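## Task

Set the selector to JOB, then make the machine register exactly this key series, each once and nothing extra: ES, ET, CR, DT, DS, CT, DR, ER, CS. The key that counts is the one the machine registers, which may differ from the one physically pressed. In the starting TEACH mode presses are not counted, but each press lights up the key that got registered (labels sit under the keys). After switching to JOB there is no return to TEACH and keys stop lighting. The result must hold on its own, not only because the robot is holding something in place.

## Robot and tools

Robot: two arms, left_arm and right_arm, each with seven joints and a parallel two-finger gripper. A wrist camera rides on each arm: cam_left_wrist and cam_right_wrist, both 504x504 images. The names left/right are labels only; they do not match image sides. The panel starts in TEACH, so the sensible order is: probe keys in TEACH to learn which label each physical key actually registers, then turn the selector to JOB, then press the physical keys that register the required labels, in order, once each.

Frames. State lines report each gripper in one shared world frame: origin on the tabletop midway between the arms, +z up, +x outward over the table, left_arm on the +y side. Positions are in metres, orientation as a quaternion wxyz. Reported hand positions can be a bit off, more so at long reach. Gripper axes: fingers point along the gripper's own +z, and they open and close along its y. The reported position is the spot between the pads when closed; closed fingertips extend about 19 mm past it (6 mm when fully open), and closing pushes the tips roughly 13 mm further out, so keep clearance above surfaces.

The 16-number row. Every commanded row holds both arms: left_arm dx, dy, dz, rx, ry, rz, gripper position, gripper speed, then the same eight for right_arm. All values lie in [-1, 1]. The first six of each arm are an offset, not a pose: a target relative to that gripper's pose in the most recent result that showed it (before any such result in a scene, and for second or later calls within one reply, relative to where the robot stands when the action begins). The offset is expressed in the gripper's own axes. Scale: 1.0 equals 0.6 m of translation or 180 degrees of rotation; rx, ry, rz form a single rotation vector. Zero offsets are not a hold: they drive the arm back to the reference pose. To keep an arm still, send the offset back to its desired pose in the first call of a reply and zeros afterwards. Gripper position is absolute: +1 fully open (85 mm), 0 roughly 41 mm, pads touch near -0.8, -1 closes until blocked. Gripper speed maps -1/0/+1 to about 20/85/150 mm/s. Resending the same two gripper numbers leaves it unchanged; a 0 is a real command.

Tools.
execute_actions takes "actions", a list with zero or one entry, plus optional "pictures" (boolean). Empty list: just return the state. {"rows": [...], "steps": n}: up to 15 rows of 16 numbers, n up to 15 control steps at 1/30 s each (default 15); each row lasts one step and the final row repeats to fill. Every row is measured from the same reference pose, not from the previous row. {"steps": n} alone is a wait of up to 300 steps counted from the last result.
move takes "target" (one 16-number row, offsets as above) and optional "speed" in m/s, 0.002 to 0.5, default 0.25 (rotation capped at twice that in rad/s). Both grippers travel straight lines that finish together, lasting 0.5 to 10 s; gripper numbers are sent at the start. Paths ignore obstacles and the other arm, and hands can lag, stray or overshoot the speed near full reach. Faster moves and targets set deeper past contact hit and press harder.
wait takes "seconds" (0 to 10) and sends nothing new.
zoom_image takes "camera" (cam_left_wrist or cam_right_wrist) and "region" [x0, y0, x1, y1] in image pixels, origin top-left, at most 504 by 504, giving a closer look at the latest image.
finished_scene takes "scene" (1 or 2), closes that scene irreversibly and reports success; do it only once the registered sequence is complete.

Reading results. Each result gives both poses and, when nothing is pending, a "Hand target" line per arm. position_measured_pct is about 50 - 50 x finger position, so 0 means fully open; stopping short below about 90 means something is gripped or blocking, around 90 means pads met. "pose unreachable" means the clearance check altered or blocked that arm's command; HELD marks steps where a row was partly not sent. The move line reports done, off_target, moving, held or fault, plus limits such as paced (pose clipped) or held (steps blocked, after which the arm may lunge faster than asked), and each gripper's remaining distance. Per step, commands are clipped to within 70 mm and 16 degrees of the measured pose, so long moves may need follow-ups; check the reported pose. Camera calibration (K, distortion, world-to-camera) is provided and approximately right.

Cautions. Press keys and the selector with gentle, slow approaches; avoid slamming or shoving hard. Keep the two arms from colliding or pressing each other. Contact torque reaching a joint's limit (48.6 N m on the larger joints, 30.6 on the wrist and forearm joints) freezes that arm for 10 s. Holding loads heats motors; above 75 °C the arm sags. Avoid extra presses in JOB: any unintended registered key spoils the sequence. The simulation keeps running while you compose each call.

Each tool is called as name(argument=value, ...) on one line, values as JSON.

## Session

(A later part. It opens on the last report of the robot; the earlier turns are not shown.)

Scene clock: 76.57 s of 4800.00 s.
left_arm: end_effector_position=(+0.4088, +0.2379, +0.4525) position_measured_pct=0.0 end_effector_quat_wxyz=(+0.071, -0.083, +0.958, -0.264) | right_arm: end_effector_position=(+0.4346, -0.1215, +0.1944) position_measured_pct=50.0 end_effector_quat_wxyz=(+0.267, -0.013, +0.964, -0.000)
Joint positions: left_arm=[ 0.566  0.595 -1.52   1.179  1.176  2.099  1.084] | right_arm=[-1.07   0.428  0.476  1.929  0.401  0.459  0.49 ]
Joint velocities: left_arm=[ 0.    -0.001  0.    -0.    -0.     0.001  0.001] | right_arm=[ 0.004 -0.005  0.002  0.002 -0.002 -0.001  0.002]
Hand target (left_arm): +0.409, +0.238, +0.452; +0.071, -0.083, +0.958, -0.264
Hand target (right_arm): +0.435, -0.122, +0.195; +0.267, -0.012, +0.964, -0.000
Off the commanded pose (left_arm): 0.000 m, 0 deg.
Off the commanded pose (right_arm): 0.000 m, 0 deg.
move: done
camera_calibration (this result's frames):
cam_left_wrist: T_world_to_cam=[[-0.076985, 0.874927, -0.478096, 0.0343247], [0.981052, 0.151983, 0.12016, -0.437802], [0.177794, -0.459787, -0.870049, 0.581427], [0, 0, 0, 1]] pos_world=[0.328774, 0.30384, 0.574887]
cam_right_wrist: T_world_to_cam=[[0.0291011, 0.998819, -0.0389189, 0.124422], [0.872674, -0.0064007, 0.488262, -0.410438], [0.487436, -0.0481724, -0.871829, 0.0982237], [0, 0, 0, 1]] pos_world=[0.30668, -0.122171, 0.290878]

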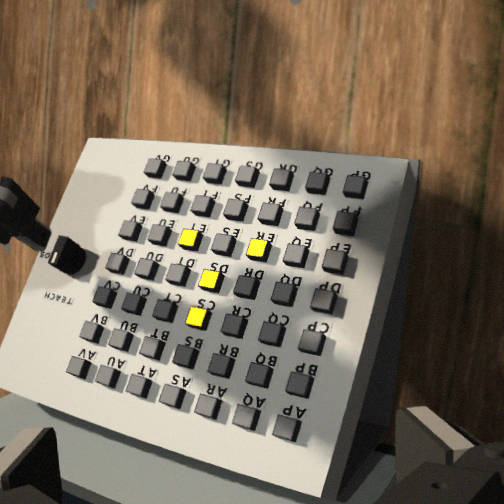

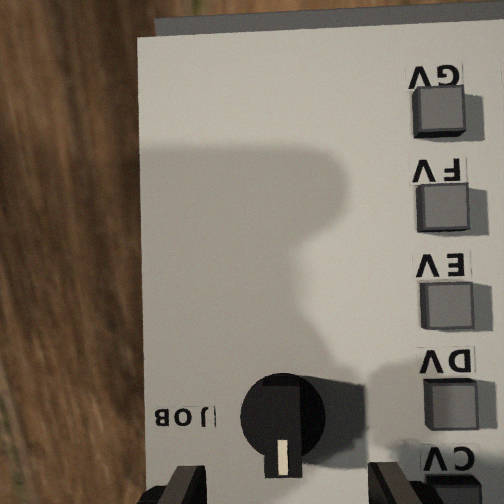

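move(target=[0,0,0,0,0,0,1,0,0.02,-0.002,0.03,0,0,-0.002,-0.25,0], speed=0.08)

move(target=[0,0,0,0,0,0,1,0,0,0,0.055,0,0,0,-0.25,0], speed=0.04)

move(target=[0,0,0,0,0,0,1,0,0,0,0,0,0,0.52,-0.5,0], speed=0.3)

move(target=[0,0,0,0,0,0,1,0,0,0,-0.085,0,0,-0.02,-0.2,1], speed=0.06)

Scene clock: 82.73 s of 4800.00 s.
left_arm: end_effector_position=(+0.4088, +0.2379, +0.4525) position_measured_pct=0.0 end_effector_quat_wxyz=(+0.071, -0.083, +0.958, -0.264) | right_arm: end_effector_position=(+0.4337, -0.1230, +0.1730) position_measured_pct=62.3 end_effector_quat_wxyz=(+0.267, -0.015, +0.964, -0.001)
Joint positions: left_arm=[ 0.566  0.595 -1.52   1.179  1.176  2.099  1.084] | right_arm=[-1.076  0.469  0.49   1.964  0.415  0.388  0.464]
Joint velocities: left_arm=[-0.     0.    -0.     0.001  0.     0.002 -0.001] | right_arm=[-0.001  0.003 -0.     0.001  0.     0.    -0.001]
Hand target (left_arm): +0.409, +0.238, +0.452; +0.071, -0.083, +0.958, -0.264
Hand target (right_arm): +0.434, -0.123, +0.173; +0.267, -0.016, +0.964, -0.001
Off the commanded pose (left_arm): 0.000 m, 0 deg.
Off the commanded pose (right_arm): 0.000 m, 0 deg.
After step 90, 2.43 s passed at rest.
move: done
camera_calibration (this result's frames):
cam_left_wrist: T_world_to_cam=[[-0.0769852, 0.874928, -0.478095, 0.0343237], [0.981052, 0.151983, 0.120159, -0.437802], [0.177792, -0.459785, -0.87005, 0.581427], [0, 0, 0, 1]] pos_world=[0.328776, 0.303839, 0.574886]
cam_right_wrist: T_world_to_cam=[[0.0238946, 0.998838, -0.041865, 0.127845], [0.872586, -0.000401154, 0.48846, -0.398399], [0.487876, -0.0482024, -0.871581, 0.0796338], [0, 0, 0, 1]] pos_world=[0.305732, -0.124018, 0.269362]

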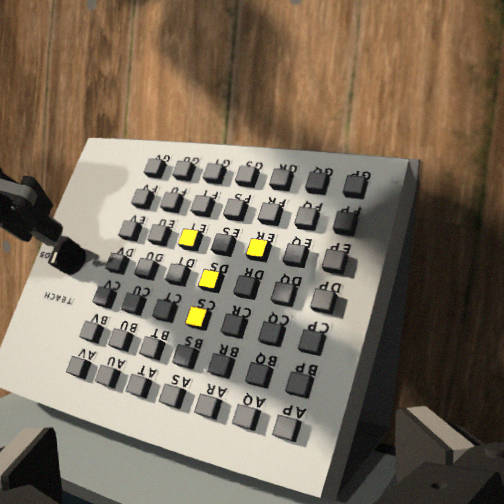

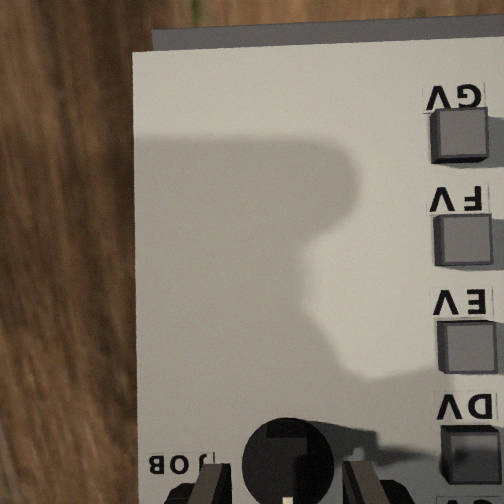

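Scene clock: 83.83 s of 4800.00 s.
left_arm: end_effector_position=(+0.4088, +0.2379, +0.4525) position_measured_pct=0.0 end_effector_quat_wxyz=(+0.071, -0.083, +0.958, -0.264) | right_arm: end_effector_position=(+0.4507, -0.1228, +0.1448) position_measured_pct=62.3 end_effector_quat_wxyz=(+0.267, -0.016, +0.963, -0.001)
Joint positions: left_arm=[ 0.566  0.595 -1.52   1.179  1.176  2.099  1.084] | right_arm=[-1.025  0.548  0.476  1.956  0.408  0.307  0.469]
Joint velocities: left_arm=[-0.    -0.    -0.    -0.     0.     0.001 -0.   ] | right_arm=[ 0.003  0.004  0.001 -0.001 -0.001 -0.     0.   ]
Hand target (left_arm): +0.409, +0.238, +0.452; +0.071, -0.083, +0.958, -0.264
Hand target (right_arm): +0.451, -0.123, +0.145; +0.267, -0.015, +0.964, -0.001
Off the commanded pose (left_arm): 0.000 m, 0 deg.
Off the commanded pose (right_arm): 0.000 m, 0 deg.
move: done
camera_calibration (this result's frames):
cam_left_wrist: T_world_to_cam=[[-0.0769852, 0.874929, -0.478093, 0.0343226], [0.981052, 0.151982, 0.120158, -0.437802], [0.177791, -0.459784, -0.870051, 0.581426], [0, 0, 0, 1]] pos_world=[0.328777, 0.303839, 0.574885]
cam_right_wrist: T_world_to_cam=[[0.023659, 0.998857, -0.0415391, 0.126074], [0.872428, -0.000339164, 0.488743, -0.399402], [0.48817, -0.047803, -0.871438, 0.0467101], [0, 0, 0, 1]] pos_world=[0.322664, -0.123833, 0.241147]

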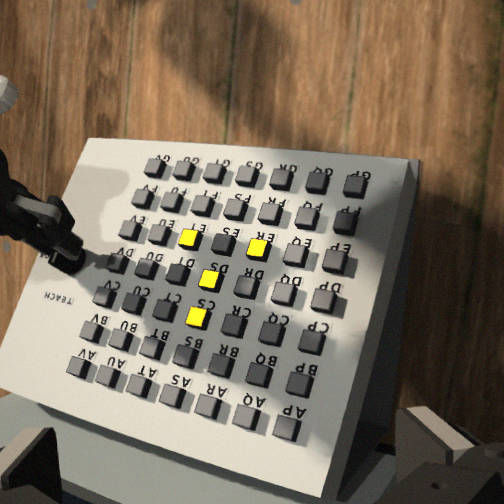

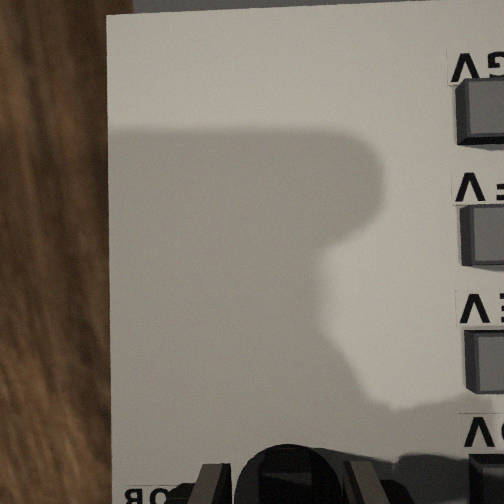

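Scene clock: 86.93 s of 4800.00 s.
left_arm: end_effector_position=(+0.4088, +0.2379, +0.4525) position_measured_pct=0.0 end_effector_quat_wxyz=(+0.071, -0.083, +0.958, -0.264) | right_arm: end_effector_position=(+0.4533, -0.1210, +0.1473) position_measured_pct=75.0 end_effector_quat_wxyz=(+0.185, +0.691, +0.670, +0.198)
Joint positions: left_arm=[ 0.566  0.595 -1.52   1.179  1.176  2.099  1.084] | right_arm=[-1.222  0.632  0.789  1.958 -0.292  0.281 -0.51 ]
Joint velocities: left_arm=[-0.    -0.001 -0.    -0.    -0.     0.    -0.   ] | right_arm=[-0.002  0.001  0.001 -0.001  0.001  0.    -0.002]
Hand target (left_arm): +0.409, +0.238, +0.452; +0.071, -0.083, +0.958, -0.264
Hand target (right_arm): +0.451, -0.123, +0.145; +0.184, +0.691, +0.671, +0.194
Off the commanded pose (left_arm): 0.000 m, 0 deg.
Off the commanded pose (right_arm): 0.004 m, 0 deg.
move: off_target (right_arm)
camera_calibration (this result's frames):
cam_left_wrist: T_world_to_cam=[[-0.0769852, 0.874929, -0.478092, 0.0343214], [0.981053, 0.151981, 0.120157, -0.437803], [0.17779, -0.459783, -0.870052, 0.581425], [0, 0, 0, 1]] pos_world=[0.328778, 0.303838, 0.574884]
cam_right_wrist: T_world_to_cam=[[0.879004, -0.0615028, 0.472832, -0.467418], [-0.0329395, -0.99711, -0.0684623, -0.0310592], [0.475676, 0.0446038, -0.878489, 0.065638], [0, 0, 0, 1]] pos_world=[0.378617, -0.0626447, 0.276546]

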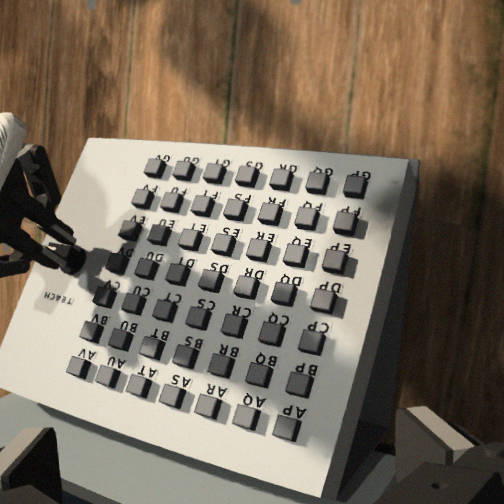

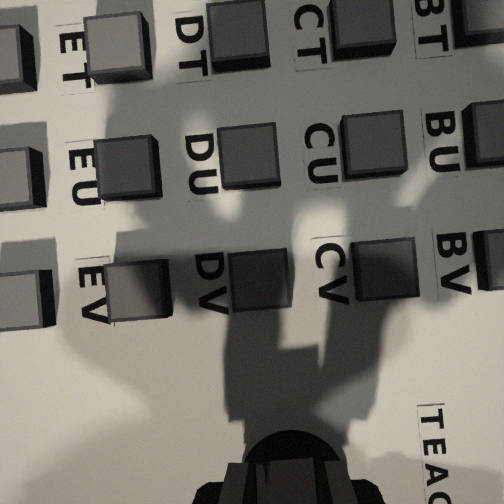

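Scene clock: 88.10 s of 4800.00 s.
left_arm: end_effector_position=(+0.4088, +0.2379, +0.4525) position_measured_pct=0.0 end_effector_quat_wxyz=(+0.071, -0.083, +0.958, -0.264) | right_arm: end_effector_position=(+0.4269, -0.1217, +0.1909) position_measured_pct=59.9 end_effector_quat_wxyz=(+0.191, +0.670, +0.692, +0.192)
Joint positions: left_arm=[ 0.566  0.595 -1.52   1.179  1.176  2.099  1.084] | right_arm=[-1.38   0.541  0.928  1.97  -0.205  0.392 -0.526]
Joint velocities: left_arm=[-0.001 -0.002  0.    -0.001 -0.    -0.    -0.001] | right_arm=[-0.008 -0.003 -0.002  0.     0.001 -0.    -0.002]
Hand target (left_arm): +0.409, +0.238, +0.452; +0.071, -0.083, +0.958, -0.264
Hand target (right_arm): +0.427, -0.121, +0.191; +0.191, +0.669, +0.692, +0.192
Off the commanded pose (left_arm): 0.000 m, 0 deg.
Off the commanded pose (right_arm): 0.000 m, 0 deg.
move: done
camera_calibration (this result's frames):
cam_left_wrist: T_world_to_cam=[[-0.0769855, 0.87493, -0.47809, 0.0343203], [0.981053, 0.15198, 0.120156, -0.437803], [0.177789, -0.459781, -0.870053, 0.581424], [0, 0, 0, 1]] pos_world=[0.328779, 0.303838, 0.574883]
cam_right_wrist: T_world_to_cam=[[0.880382, 0.000723839, 0.474264, -0.458197], [0.0199768, -0.999168, -0.0355581, -0.0587983], [0.473844, 0.040779, -0.879664, 0.11699], [0, 0, 0, 1]] pos_world=[0.349128, -0.0631884, 0.318128]

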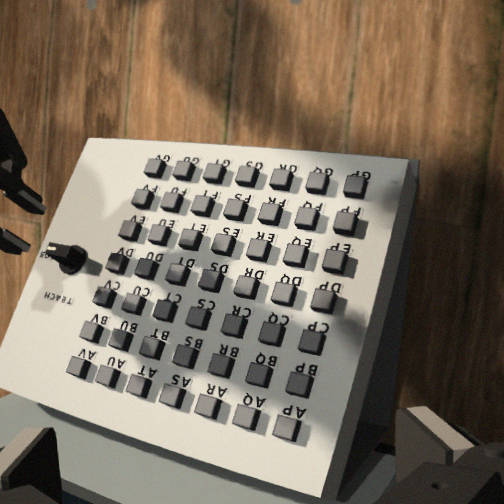

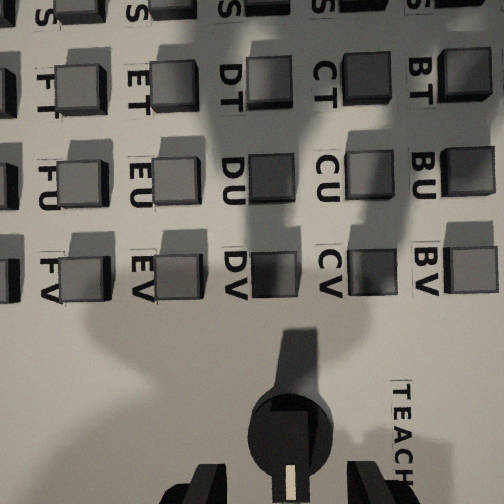

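move(target=[0,0,0,0,0,0,1,0,0.208,-0.004,0.074,0,0,0,-1,1], speed=0.12)

Scene clock: 93.20 s of 4800.00 s.
left_arm: end_effector_position=(+0.4088, +0.2379, +0.4525) position_measured_pct=0.0 end_effector_quat_wxyz=(+0.071, -0.083, +0.958, -0.264) | right_arm: end_effector_position=(+0.4438, +0.0036, +0.1505) position_measured_pct=91.7 end_effector_quat_wxyz=(+0.190, +0.670, +0.692, +0.192)
Joint positions: left_arm=[ 0.566  0.595 -1.52   1.179  1.176  2.099  1.084] | right_arm=[-1.372  0.803  0.844  1.654 -0.296  0.527 -0.662]
Joint velocities: left_arm=[-0.     0.002  0.    -0.002  0.    -0.002 -0.   ] | right_arm=[ 0.002  0.006 -0.    -0.001  0.001  0.002  0.   ]
Hand target (left_arm): +0.409, +0.238, +0.452; +0.071, -0.083, +0.958, -0.264
Hand target (right_arm): +0.444, +0.003, +0.150; +0.190, +0.670, +0.692, +0.192
Off the commanded pose (left_arm): 0.000 m, 0 deg.
Off the commanded pose (right_arm): 0.001 m, 0 deg.
After step 90, 0.63 s passed at rest.
move: done
camera_calibration (this result's frames):
cam_left_wrist: T_world_to_cam=[[-0.0769855, 0.874931, -0.478088, 0.034319], [0.981053, 0.15198, 0.120156, -0.437803], [0.177788, -0.45978, -0.870054, 0.581424], [0, 0, 0, 1]] pos_world=[0.32878, 0.303837, 0.574882]
cam_right_wrist: T_world_to_cam=[[0.880909, 0.000830329, 0.473285, -0.454053], [0.0206374, -0.999115, -0.0366588, 0.0645475], [0.472835, 0.0420604, -0.880146, 0.0688638], [0, 0, 0, 1]] pos_world=[0.366086, 0.061971, 0.277873]

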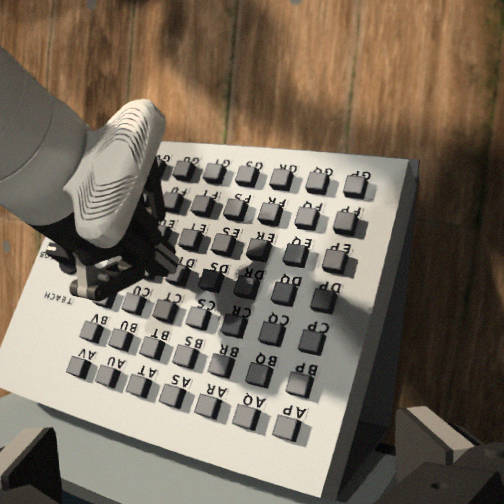

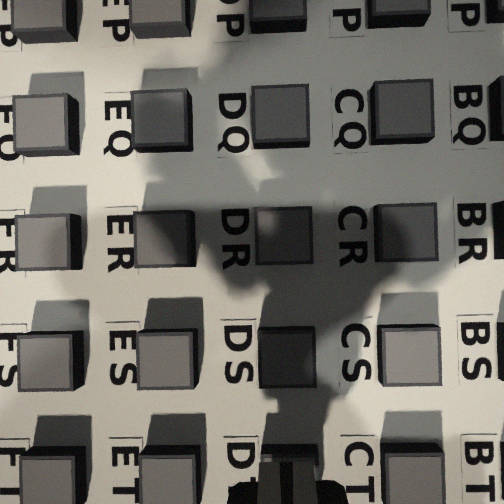

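move(target=[0,0,0,0,0,0,1,0,0.003,0,0.034,0,0,0,-1,0], speed=0.02)

execute_actions(actions=[{"rows":[[0,0,0,0,0,0,1,0,-0.002,-0.002,-0.022,0,0.0013,0,-1,0]],"steps":10}], pictures=false)

move(target=[0,0,0,0,0,0,1,0,-0.0567,0,0,0,0,0,-1,0], speed=0.12)

Scene clock: 100.73 s of 4800.00 s.
left_arm: end_effector_position=(+0.4088, +0.2379, +0.4525) position_measured_pct=0.0 end_effector_quat_wxyz=(+0.071, -0.083, +0.958, -0.264) | right_arm: end_effector_position=(+0.4531, +0.0065, +0.1365) position_measured_pct=91.7 end_effector_quat_wxyz=(+0.188, +0.670, +0.692, +0.194)
Joint positions: left_arm=[ 0.566  0.595 -1.52   1.179  1.176  2.099  1.084] | right_arm=[-1.337  0.83   0.816  1.641 -0.311  0.5   -0.652]
Joint velocities: left_arm=[ 0.    -0.001  0.     0.     0.     0.     0.001] | right_arm=[ 0.001 -0.001 -0.001 -0.002 -0.     0.     0.   ]
Hand target (left_arm): +0.409, +0.238, +0.452; +0.071, -0.083, +0.958, -0.264
Hand target (right_arm): +0.454, +0.006, +0.133; +0.190, +0.670, +0.692, +0.192
Off the commanded pose (left_arm): 0.000 m, 0 deg.
Off the commanded pose (right_arm): 0.004 m, 0 deg.
After step 90, 3.30 s passed at rest.
move: off_target (right_arm)
camera_calibration (this result's frames):
cam_left_wrist: T_world_to_cam=[[-0.0769857, 0.874932, -0.478087, 0.0343178], [0.981053, 0.151979, 0.120155, -0.437804], [0.177787, -0.459778, -0.870055, 0.581423], [0, 0, 0, 1]] pos_world=[0.328782, 0.303837, 0.574881]
cam_right_wrist: T_world_to_cam=[[0.881088, -0.00072872, 0.472952, -0.455698], [0.0213813, -0.998915, -0.0413716, 0.0670157], [0.472469, 0.0465644, -0.880116, 0.0521605], [0, 0, 0, 1]] pos_world=[0.375433, 0.0641821, 0.264203]

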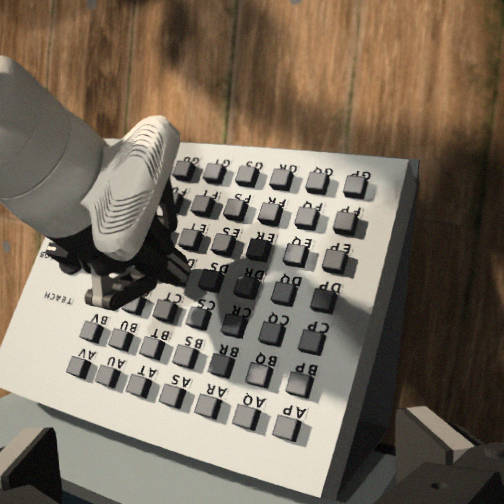

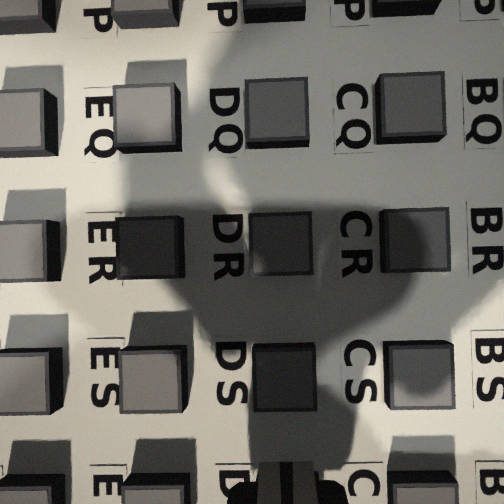

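Scene clock: 101.07 s of 4800.00 s.
left_arm: end_effector_position=(+0.4088, +0.2379, +0.4525) position_measured_pct=0.0 end_effector_quat_wxyz=(+0.071, -0.083, +0.958, -0.264) | right_arm: end_effector_position=(+0.4457, +0.0047, +0.1471) position_measured_pct=91.7 end_effector_quat_wxyz=(+0.187, +0.670, +0.692, +0.195)
Joint positions: left_arm=[ 0.566  0.595 -1.52   1.179  1.176  2.099  1.084] | right_arm=[-1.361  0.805  0.833  1.656 -0.302  0.511 -0.657]
Joint velocities: left_arm=[ 0.     0.001  0.     0.     0.    -0.002 -0.   ] | right_arm=[-0.007 -0.003 -0.004  0.003 -0.001  0.001 -0.   ]
Hand target (left_arm): +0.409, +0.238, +0.452; +0.071, -0.083, +0.958, -0.264
Hand target (right_arm): +0.445, +0.005, +0.147; +0.187, +0.669, +0.692, +0.195
Off the commanded pose (left_arm): 0.000 m, 0 deg.
Off the commanded pose (right_arm): 0.001 m, 0 deg.
Steps of this call (steps 1 to 10: all 10 steps of this action). Readings (end_effector_position | what the end effector reports):
1: left_arm (+0.4088, +0.2379, +0.4525) | right_arm (+0.4527, +0.0067, +0.1370) | left_arm position_measured_pct=0.0 | right_arm position_measured_pct=91.7
2: left_arm (+0.4088, +0.2379, +0.4525) | right_arm (+0.4509, +0.0070, +0.1389) | left_arm position_measured_pct=0.0 | right_arm position_measured_pct=91.7
4: left_arm (+0.4088, +0.2379, +0.4525) | right_arm (+0.4459, +0.0075, +0.1457) | left_arm position_measured_pct=0.0 | right_arm position_measured_pct=91.7
8: left_arm (+0.4088, +0.2379, +0.4525) | right_arm (+0.4460, +0.0045, +0.1472) | left_arm position_measured_pct=0.0 | right_arm position_measured_pct=91.7
10: the state above

Scene clock: 102.03 s of 4800.00 s.
left_arm: end_effector_position=(+0.4088, +0.2379, +0.4525) position_measured_pct=0.0 end_effector_quat_wxyz=(+0.071, -0.083, +0.958, -0.264) | right_arm: end_effector_position=(+0.4465, -0.0290, +0.1470) position_measured_pct=91.7 end_effector_quat_wxyz=(+0.187, +0.669, +0.692, +0.195)
Joint positions: left_arm=[ 0.566  0.595 -1.52   1.179  1.176  2.099  1.084] | right_arm=[-1.337  0.754  0.822  1.752 -0.294  0.441 -0.61 ]
Joint velocities: left_arm=[ 0.    -0.001 -0.     0.001 -0.    -0.001  0.001] | right_arm=[ 0.001 -0.005 -0.     0.002 -0.001 -0.001  0.002]
Hand target (left_arm): +0.409, +0.238, +0.452; +0.071, -0.083, +0.958, -0.264
Hand target (right_arm): +0.447, -0.029, +0.147; +0.187, +0.669, +0.692, +0.195
Off the commanded pose (left_arm): 0.000 m, 0 deg.
Off the commanded pose (right_arm): 0.000 m, 0 deg.
move: done
camera_calibration (this result's frames):
cam_left_wrist: T_world_to_cam=[[-0.076986, 0.874934, -0.478083, 0.0343155], [0.981053, 0.151978, 0.120154, -0.437805], [0.177785, -0.459775, -0.870057, 0.581421], [0, 0, 0, 1]] pos_world=[0.328784, 0.303836, 0.574879]
cam_right_wrist: T_world_to_cam=[[0.880995, -0.000261244, 0.473126, -0.45484], [0.0234343, -0.998748, -0.0441878, 0.0316887], [0.472546, 0.0500166, -0.879886, 0.0662587], [0, 0, 0, 1]] pos_world=[0.368659, 0.0282162, 0.274897]

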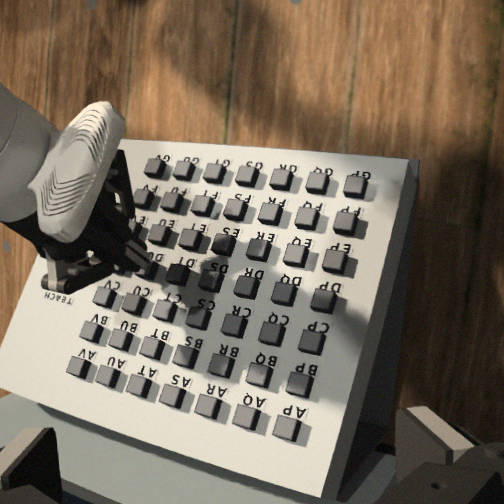

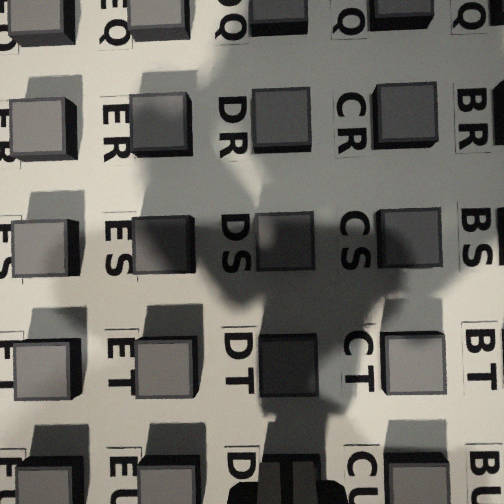

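move(target=[0,0,0,0,0,0,1,0,0,0,0.029,0,0,0,-1,0], speed=0.02)

execute_actions(actions=[{"rows":[[0,0,0,0,0,0,1,0,-0.002,-0.001,-0.022,0,-0.006,0,-1,0]],"steps":10}], pictures=false)

move(target=[0,0,0,0,0,0,1,0,0.1134,0.1134,0,0,0,0,-1,0], speed=0.12)

move(target=[0,0,0,0,0,0,1,0,0,0,0.029,0,0,0,-1,0], speed=0.02)

execute_actions(actions=[{"rows":[[0,0,0,0,0,0,1,0,-0.002,-0.001,-0.022,0,-0.0013,0,-1,0]],"steps":10}], pictures=false)

move(target=[0,0,0,0,0,0,1,0,-0.1134,-0.0567,0,0,0,0,-1,0], speed=0.12)

Scene clock: 113.80 s of 4800.00 s.
left_arm: end_effector_position=(+0.4088, +0.2379, +0.4525) position_measured_pct=0.0 end_effector_quat_wxyz=(+0.071, -0.083, +0.958, -0.264) | right_arm: end_effector_position=(+0.4539, -0.0279, +0.1362) position_measured_pct=91.7 end_effector_quat_wxyz=(+0.185, +0.670, +0.692, +0.197)
Joint positions: left_arm=[ 0.566  0.595 -1.52   1.179  1.176  2.099  1.084] | right_arm=[-1.304  0.772  0.793  1.745 -0.307  0.416 -0.598]
Joint velocities: left_arm=[ 0.001 -0.001 -0.     0.    -0.     0.    -0.001] | right_arm=[ 0.002 -0.001 -0.001 -0.    -0.    -0.001  0.   ]
Hand target (left_arm): +0.409, +0.238, +0.452; +0.071, -0.083, +0.958, -0.264
Hand target (right_arm): +0.456, -0.029, +0.132; +0.187, +0.669, +0.692, +0.195
Off the commanded pose (left_arm): 0.000 m, 0 deg.
Off the commanded pose (right_arm): 0.004 m, 0 deg.
After step 90, 7.67 s passed at rest.
move: off_target (right_arm)
camera_calibration (this result's frames):
cam_left_wrist: T_world_to_cam=[[-0.0769862, 0.874935, -0.478082, 0.0343144], [0.981054, 0.151978, 0.120153, -0.437805], [0.177784, -0.459774, -0.870058, 0.58142], [0, 0, 0, 1]] pos_world=[0.328785, 0.303835, 0.574878]
cam_right_wrist: T_world_to_cam=[[0.881561, -0.00255343, 0.472064, -0.456359], [0.0238252, -0.99847, -0.0498934, 0.0326666], [0.471469, 0.0552311, -0.880151, 0.0538208], [0, 0, 0, 1]] pos_world=[0.376155, 0.0284787, 0.264431]

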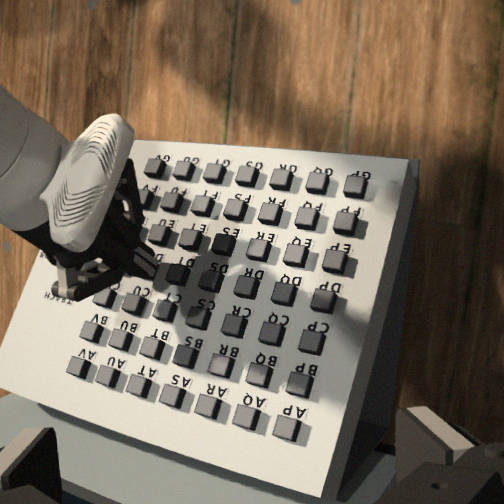

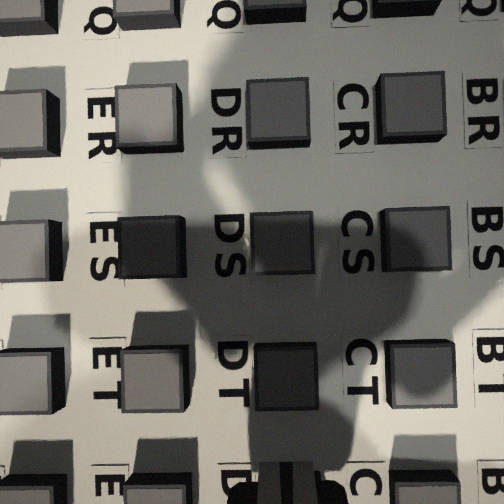

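Scene clock: 114.13 s of 4800.00 s.
left_arm: end_effector_position=(+0.4088, +0.2379, +0.4525) position_measured_pct=0.0 end_effector_quat_wxyz=(+0.071, -0.083, +0.958, -0.264) | right_arm: end_effector_position=(+0.4473, -0.0302, +0.1474) position_measured_pct=91.7 end_effector_quat_wxyz=(+0.191, +0.672, +0.689, +0.190)
Joint positions: left_arm=[ 0.566  0.595 -1.52   1.179  1.176  2.099  1.084] | right_arm=[-1.343  0.763  0.834  1.741 -0.289  0.46  -0.623]
Joint velocities: left_arm=[-0.    -0.001 -0.     0.    -0.     0.002 -0.   ] | right_arm=[-0.013  0.003 -0.008 -0.001  0.001  0.003 -0.003]
Hand target (left_arm): +0.409, +0.238, +0.452; +0.071, -0.083, +0.958, -0.264
Hand target (right_arm): +0.447, -0.029, +0.147; +0.191, +0.672, +0.690, +0.190
Off the commanded pose (left_arm): 0.000 m, 0 deg.
Off the commanded pose (right_arm): 0.001 m, 0 deg.
Steps of this call (steps 1 to 10: all 10 steps of this action). Readings (end_effector_position | what the end effector reports):
1: left_arm (+0.4088, +0.2379, +0.4525) | right_arm (+0.4535, -0.0276, +0.1366) | left_arm position_measured_pct=0.0 | right_arm position_measured_pct=91.7
2: left_arm (+0.4088, +0.2379, +0.4525) | right_arm (+0.4522, -0.0268, +0.1379) | left_arm position_measured_pct=0.0 | right_arm position_measured_pct=91.7
4: left_arm (+0.4088, +0.2379, +0.4525) | right_arm (+0.4472, -0.0258, +0.1439) | left_arm position_measured_pct=0.0 | right_arm position_measured_pct=91.7
8: left_arm (+0.4088, +0.2379, +0.4525) | right_arm (+0.4477, -0.0305, +0.1476) | left_arm position_measured_pct=0.0 | right_arm position_measured_pct=91.7
10: the state above

Scene clock: 115.57 s of 4800.00 s.
left_arm: end_effector_position=(+0.4088, +0.2379, +0.4525) position_measured_pct=0.0 end_effector_quat_wxyz=(+0.071, -0.083, +0.958, -0.264) | right_arm: end_effector_position=(+0.5027, +0.0406, +0.1818) position_measured_pct=91.7 end_effector_quat_wxyz=(+0.191, +0.671, +0.690, +0.190)
Joint positions: left_arm=[ 0.566  0.595 -1.52   1.179  1.176  2.099  1.084] | right_arm=[-1.239  0.871  0.823  1.351 -0.297  0.727 -0.648]
Joint velocities: left_arm=[-0.    -0.001 -0.     0.     0.    -0.001  0.   ] | right_arm=[ 0.006  0.005  0.001 -0.003 -0.001 -0.     0.   ]
Hand target (left_arm): +0.409, +0.238, +0.452; +0.071, -0.083, +0.958, -0.264
Hand target (right_arm): +0.503, +0.040, +0.182; +0.191, +0.671, +0.690, +0.190
Off the commanded pose (left_arm): 0.000 m, 0 deg.
Off the commanded pose (right_arm): 0.000 m, 0 deg.
move: done
camera_calibration (this result's frames):
cam_left_wrist: T_world_to_cam=[[-0.0769862, 0.874937, -0.478079, 0.0343122], [0.981054, 0.151976, 0.120151, -0.437806], [0.177781, -0.459771, -0.87006, 0.581419], [0, 0, 0, 1]] pos_world=[0.328787, 0.303835, 0.574876]
cam_right_wrist: T_world_to_cam=[[0.881574, -0.00284956, 0.472037, -0.520751], [0.0152367, -0.999289, -0.0344886, 0.103781], [0.471799, 0.0375965, -0.880904, 0.0678787], [0, 0, 0, 1]] pos_world=[0.425474, 0.0996709, 0.309187]

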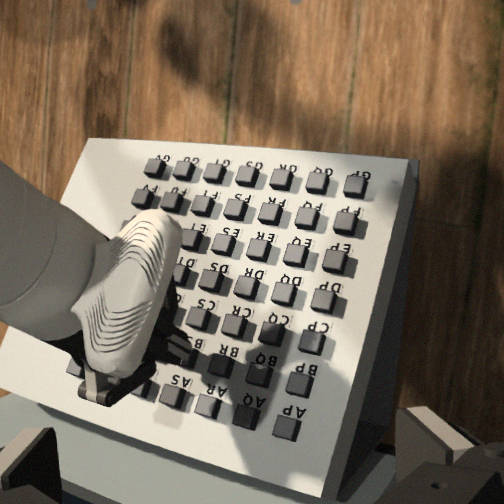

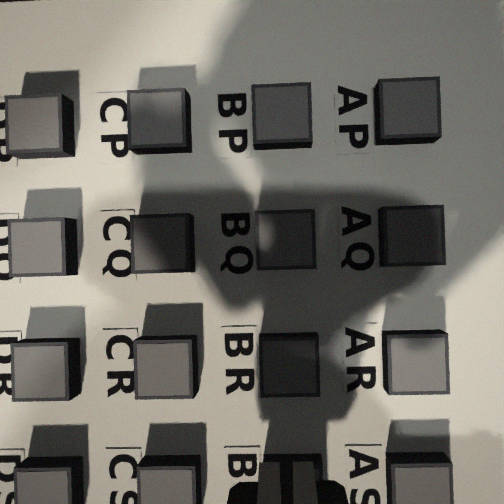

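Scene clock: 116.67 s of 4800.00 s.
left_arm: end_effector_position=(+0.4089, +0.2379, +0.4525) position_measured_pct=0.0 end_effector_quat_wxyz=(+0.071, -0.083, +0.958, -0.264) | right_arm: end_effector_position=(+0.5102, +0.0429, +0.1729) position_measured_pct=91.7 end_effector_quat_wxyz=(+0.189, +0.671, +0.690, +0.194)
Joint positions: left_arm=[ 0.566  0.595 -1.52   1.179  1.176  2.099  1.084] | right_arm=[-1.218  0.887  0.809  1.343 -0.308  0.706 -0.641]
Joint velocities: left_arm=[-0.     0.001  0.     0.    -0.     0.001  0.001] | right_arm=[ 0.001 -0.001 -0.001 -0.    -0.    -0.    -0.   ]
Hand target (left_arm): +0.409, +0.238, +0.452; +0.071, -0.083, +0.958, -0.264
Hand target (right_arm): +0.512, +0.041, +0.167; +0.191, +0.671, +0.690, +0.190
Off the commanded pose (left_arm): 0.000 m, 0 deg.
Off the commanded pose (right_arm): 0.007 m, 0 deg.
move: off_target (right_arm)
camera_calibration (this result's frames):
cam_left_wrist: T_world_to_cam=[[-0.0769864, 0.874937, -0.478077, 0.034311], [0.981054, 0.151976, 0.120151, -0.437806], [0.17778, -0.45977, -0.870061, 0.581418], [0, 0, 0, 1]] pos_world=[0.328788, 0.303834, 0.574875]
cam_right_wrist: T_world_to_cam=[[0.880738, -0.00403002, 0.473587, -0.522942], [0.0179402, -0.998962, -0.0418645, 0.105558], [0.473264, 0.0453679, -0.879752, 0.0551395], [0, 0, 0, 1]] pos_world=[0.432586, 0.100839, 0.300587]

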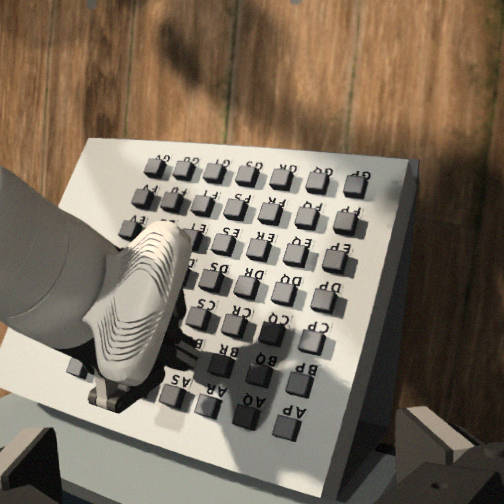

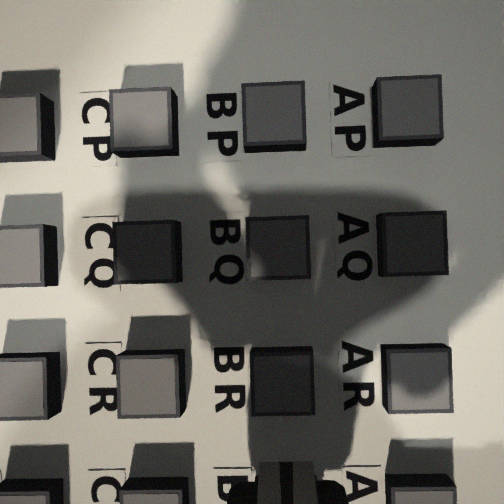

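Scene clock: 117.00 s of 4800.00 s.
left_arm: end_effector_position=(+0.4089, +0.2379, +0.4525) position_measured_pct=0.0 end_effector_quat_wxyz=(+0.071, -0.083, +0.958, -0.264) | right_arm: end_effector_position=(+0.5031, +0.0413, +0.1840) position_measured_pct=91.7 end_effector_quat_wxyz=(+0.190, +0.671, +0.690, +0.193)
Joint positions: left_arm=[ 0.566  0.595 -1.52   1.179  1.176  2.099  1.084] | right_arm=[-1.239  0.868  0.824  1.35  -0.297  0.726 -0.649]
Joint velocities: left_arm=[ 0.     0.    -0.    -0.001  0.     0.     0.   ] | right_arm=[-0.005  0.001 -0.004  0.003 -0.     0.    -0.001]
Hand target (left_arm): +0.409, +0.238, +0.452; +0.071, -0.083, +0.958, -0.264
Hand target (right_arm): +0.503, +0.042, +0.184; +0.190, +0.671, +0.690, +0.193
Off the commanded pose (left_arm): 0.000 m, 0 deg.
Off the commanded pose (right_arm): 0.000 m, 0 deg.
Steps of this call (steps 1 to 10: all 10 steps of this action). Readings (end_effector_position | what the end effector reports):
1: left_arm (+0.4089, +0.2379, +0.4525) | right_arm (+0.5097, +0.0432, +0.1735) | left_arm position_measured_pct=0.0 | right_arm position_measured_pct=91.7
2: left_arm (+0.4089, +0.2379, +0.4525) | right_arm (+0.5078, +0.0434, +0.1756) | left_arm position_measured_pct=0.0 | right_arm position_measured_pct=91.7
4: left_arm (+0.4089, +0.2379, +0.4525) | right_arm (+0.5031, +0.0440, +0.1832) | left_arm position_measured_pct=0.0 | right_arm position_measured_pct=91.7
8: left_arm (+0.4089, +0.2379, +0.4525) | right_arm (+0.5034, +0.0412, +0.1843) | left_arm position_measured_pct=0.0 | right_arm position_measured_pct=91.7
10: the state above

Scene clock: 118.23 s of 4800.00 s.
left_arm: end_effector_position=(+0.4089, +0.2379, +0.4525) position_measured_pct=0.0 end_effector_quat_wxyz=(+0.071, -0.083, +0.958, -0.264) | right_arm: end_effector_position=(+0.4758, -0.0275, +0.1665) position_measured_pct=91.7 end_effector_quat_wxyz=(+0.191, +0.671, +0.690, +0.192)
Joint positions: left_arm=[ 0.566  0.595 -1.52   1.179  1.176  2.099  1.084] | right_arm=[-1.278  0.759  0.825  1.651 -0.286  0.523 -0.584]
Joint velocities: left_arm=[ 0.     0.001 -0.    -0.001 -0.     0.001  0.   ] | right_arm=[-0.002 -0.006  0.     0.003 -0.    -0.     0.   ]
Hand target (left_arm): +0.409, +0.238, +0.452; +0.071, -0.083, +0.958, -0.264
Hand target (right_arm): +0.476, -0.027, +0.167; +0.190, +0.671, +0.690, +0.193
Off the commanded pose (left_arm): 0.000 m, 0 deg.
Off the commanded pose (right_arm): 0.000 m, 0 deg.
move: done
camera_calibration (this result's frames):
cam_left_wrist: T_world_to_cam=[[-0.0769869, 0.874939, -0.478074, 0.0343089], [0.981055, 0.151974, 0.120149, -0.437807], [0.177778, -0.459767, -0.870063, 0.581416], [0, 0, 0, 1]] pos_world=[0.328791, 0.303833, 0.574873]
cam_right_wrist: T_world_to_cam=[[0.880439, -0.00457423, 0.474137, -0.489886], [0.0150651, -0.999179, -0.0376144, 0.0362161], [0.473919, 0.0402602, -0.879648, 0.068507], [0, 0, 0, 1]] pos_world=[0.398303, 0.0311874, 0.293897]

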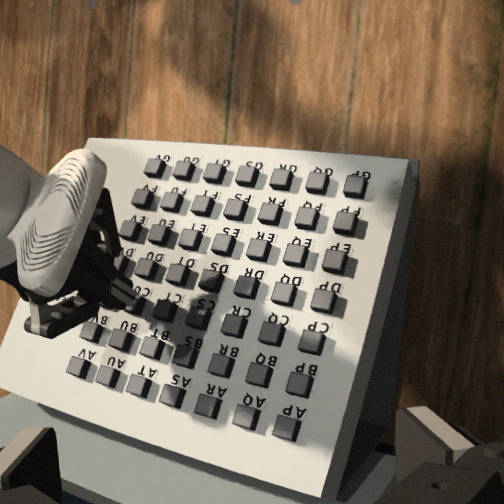

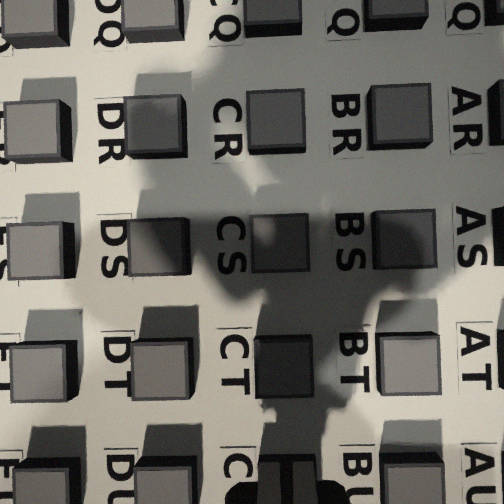

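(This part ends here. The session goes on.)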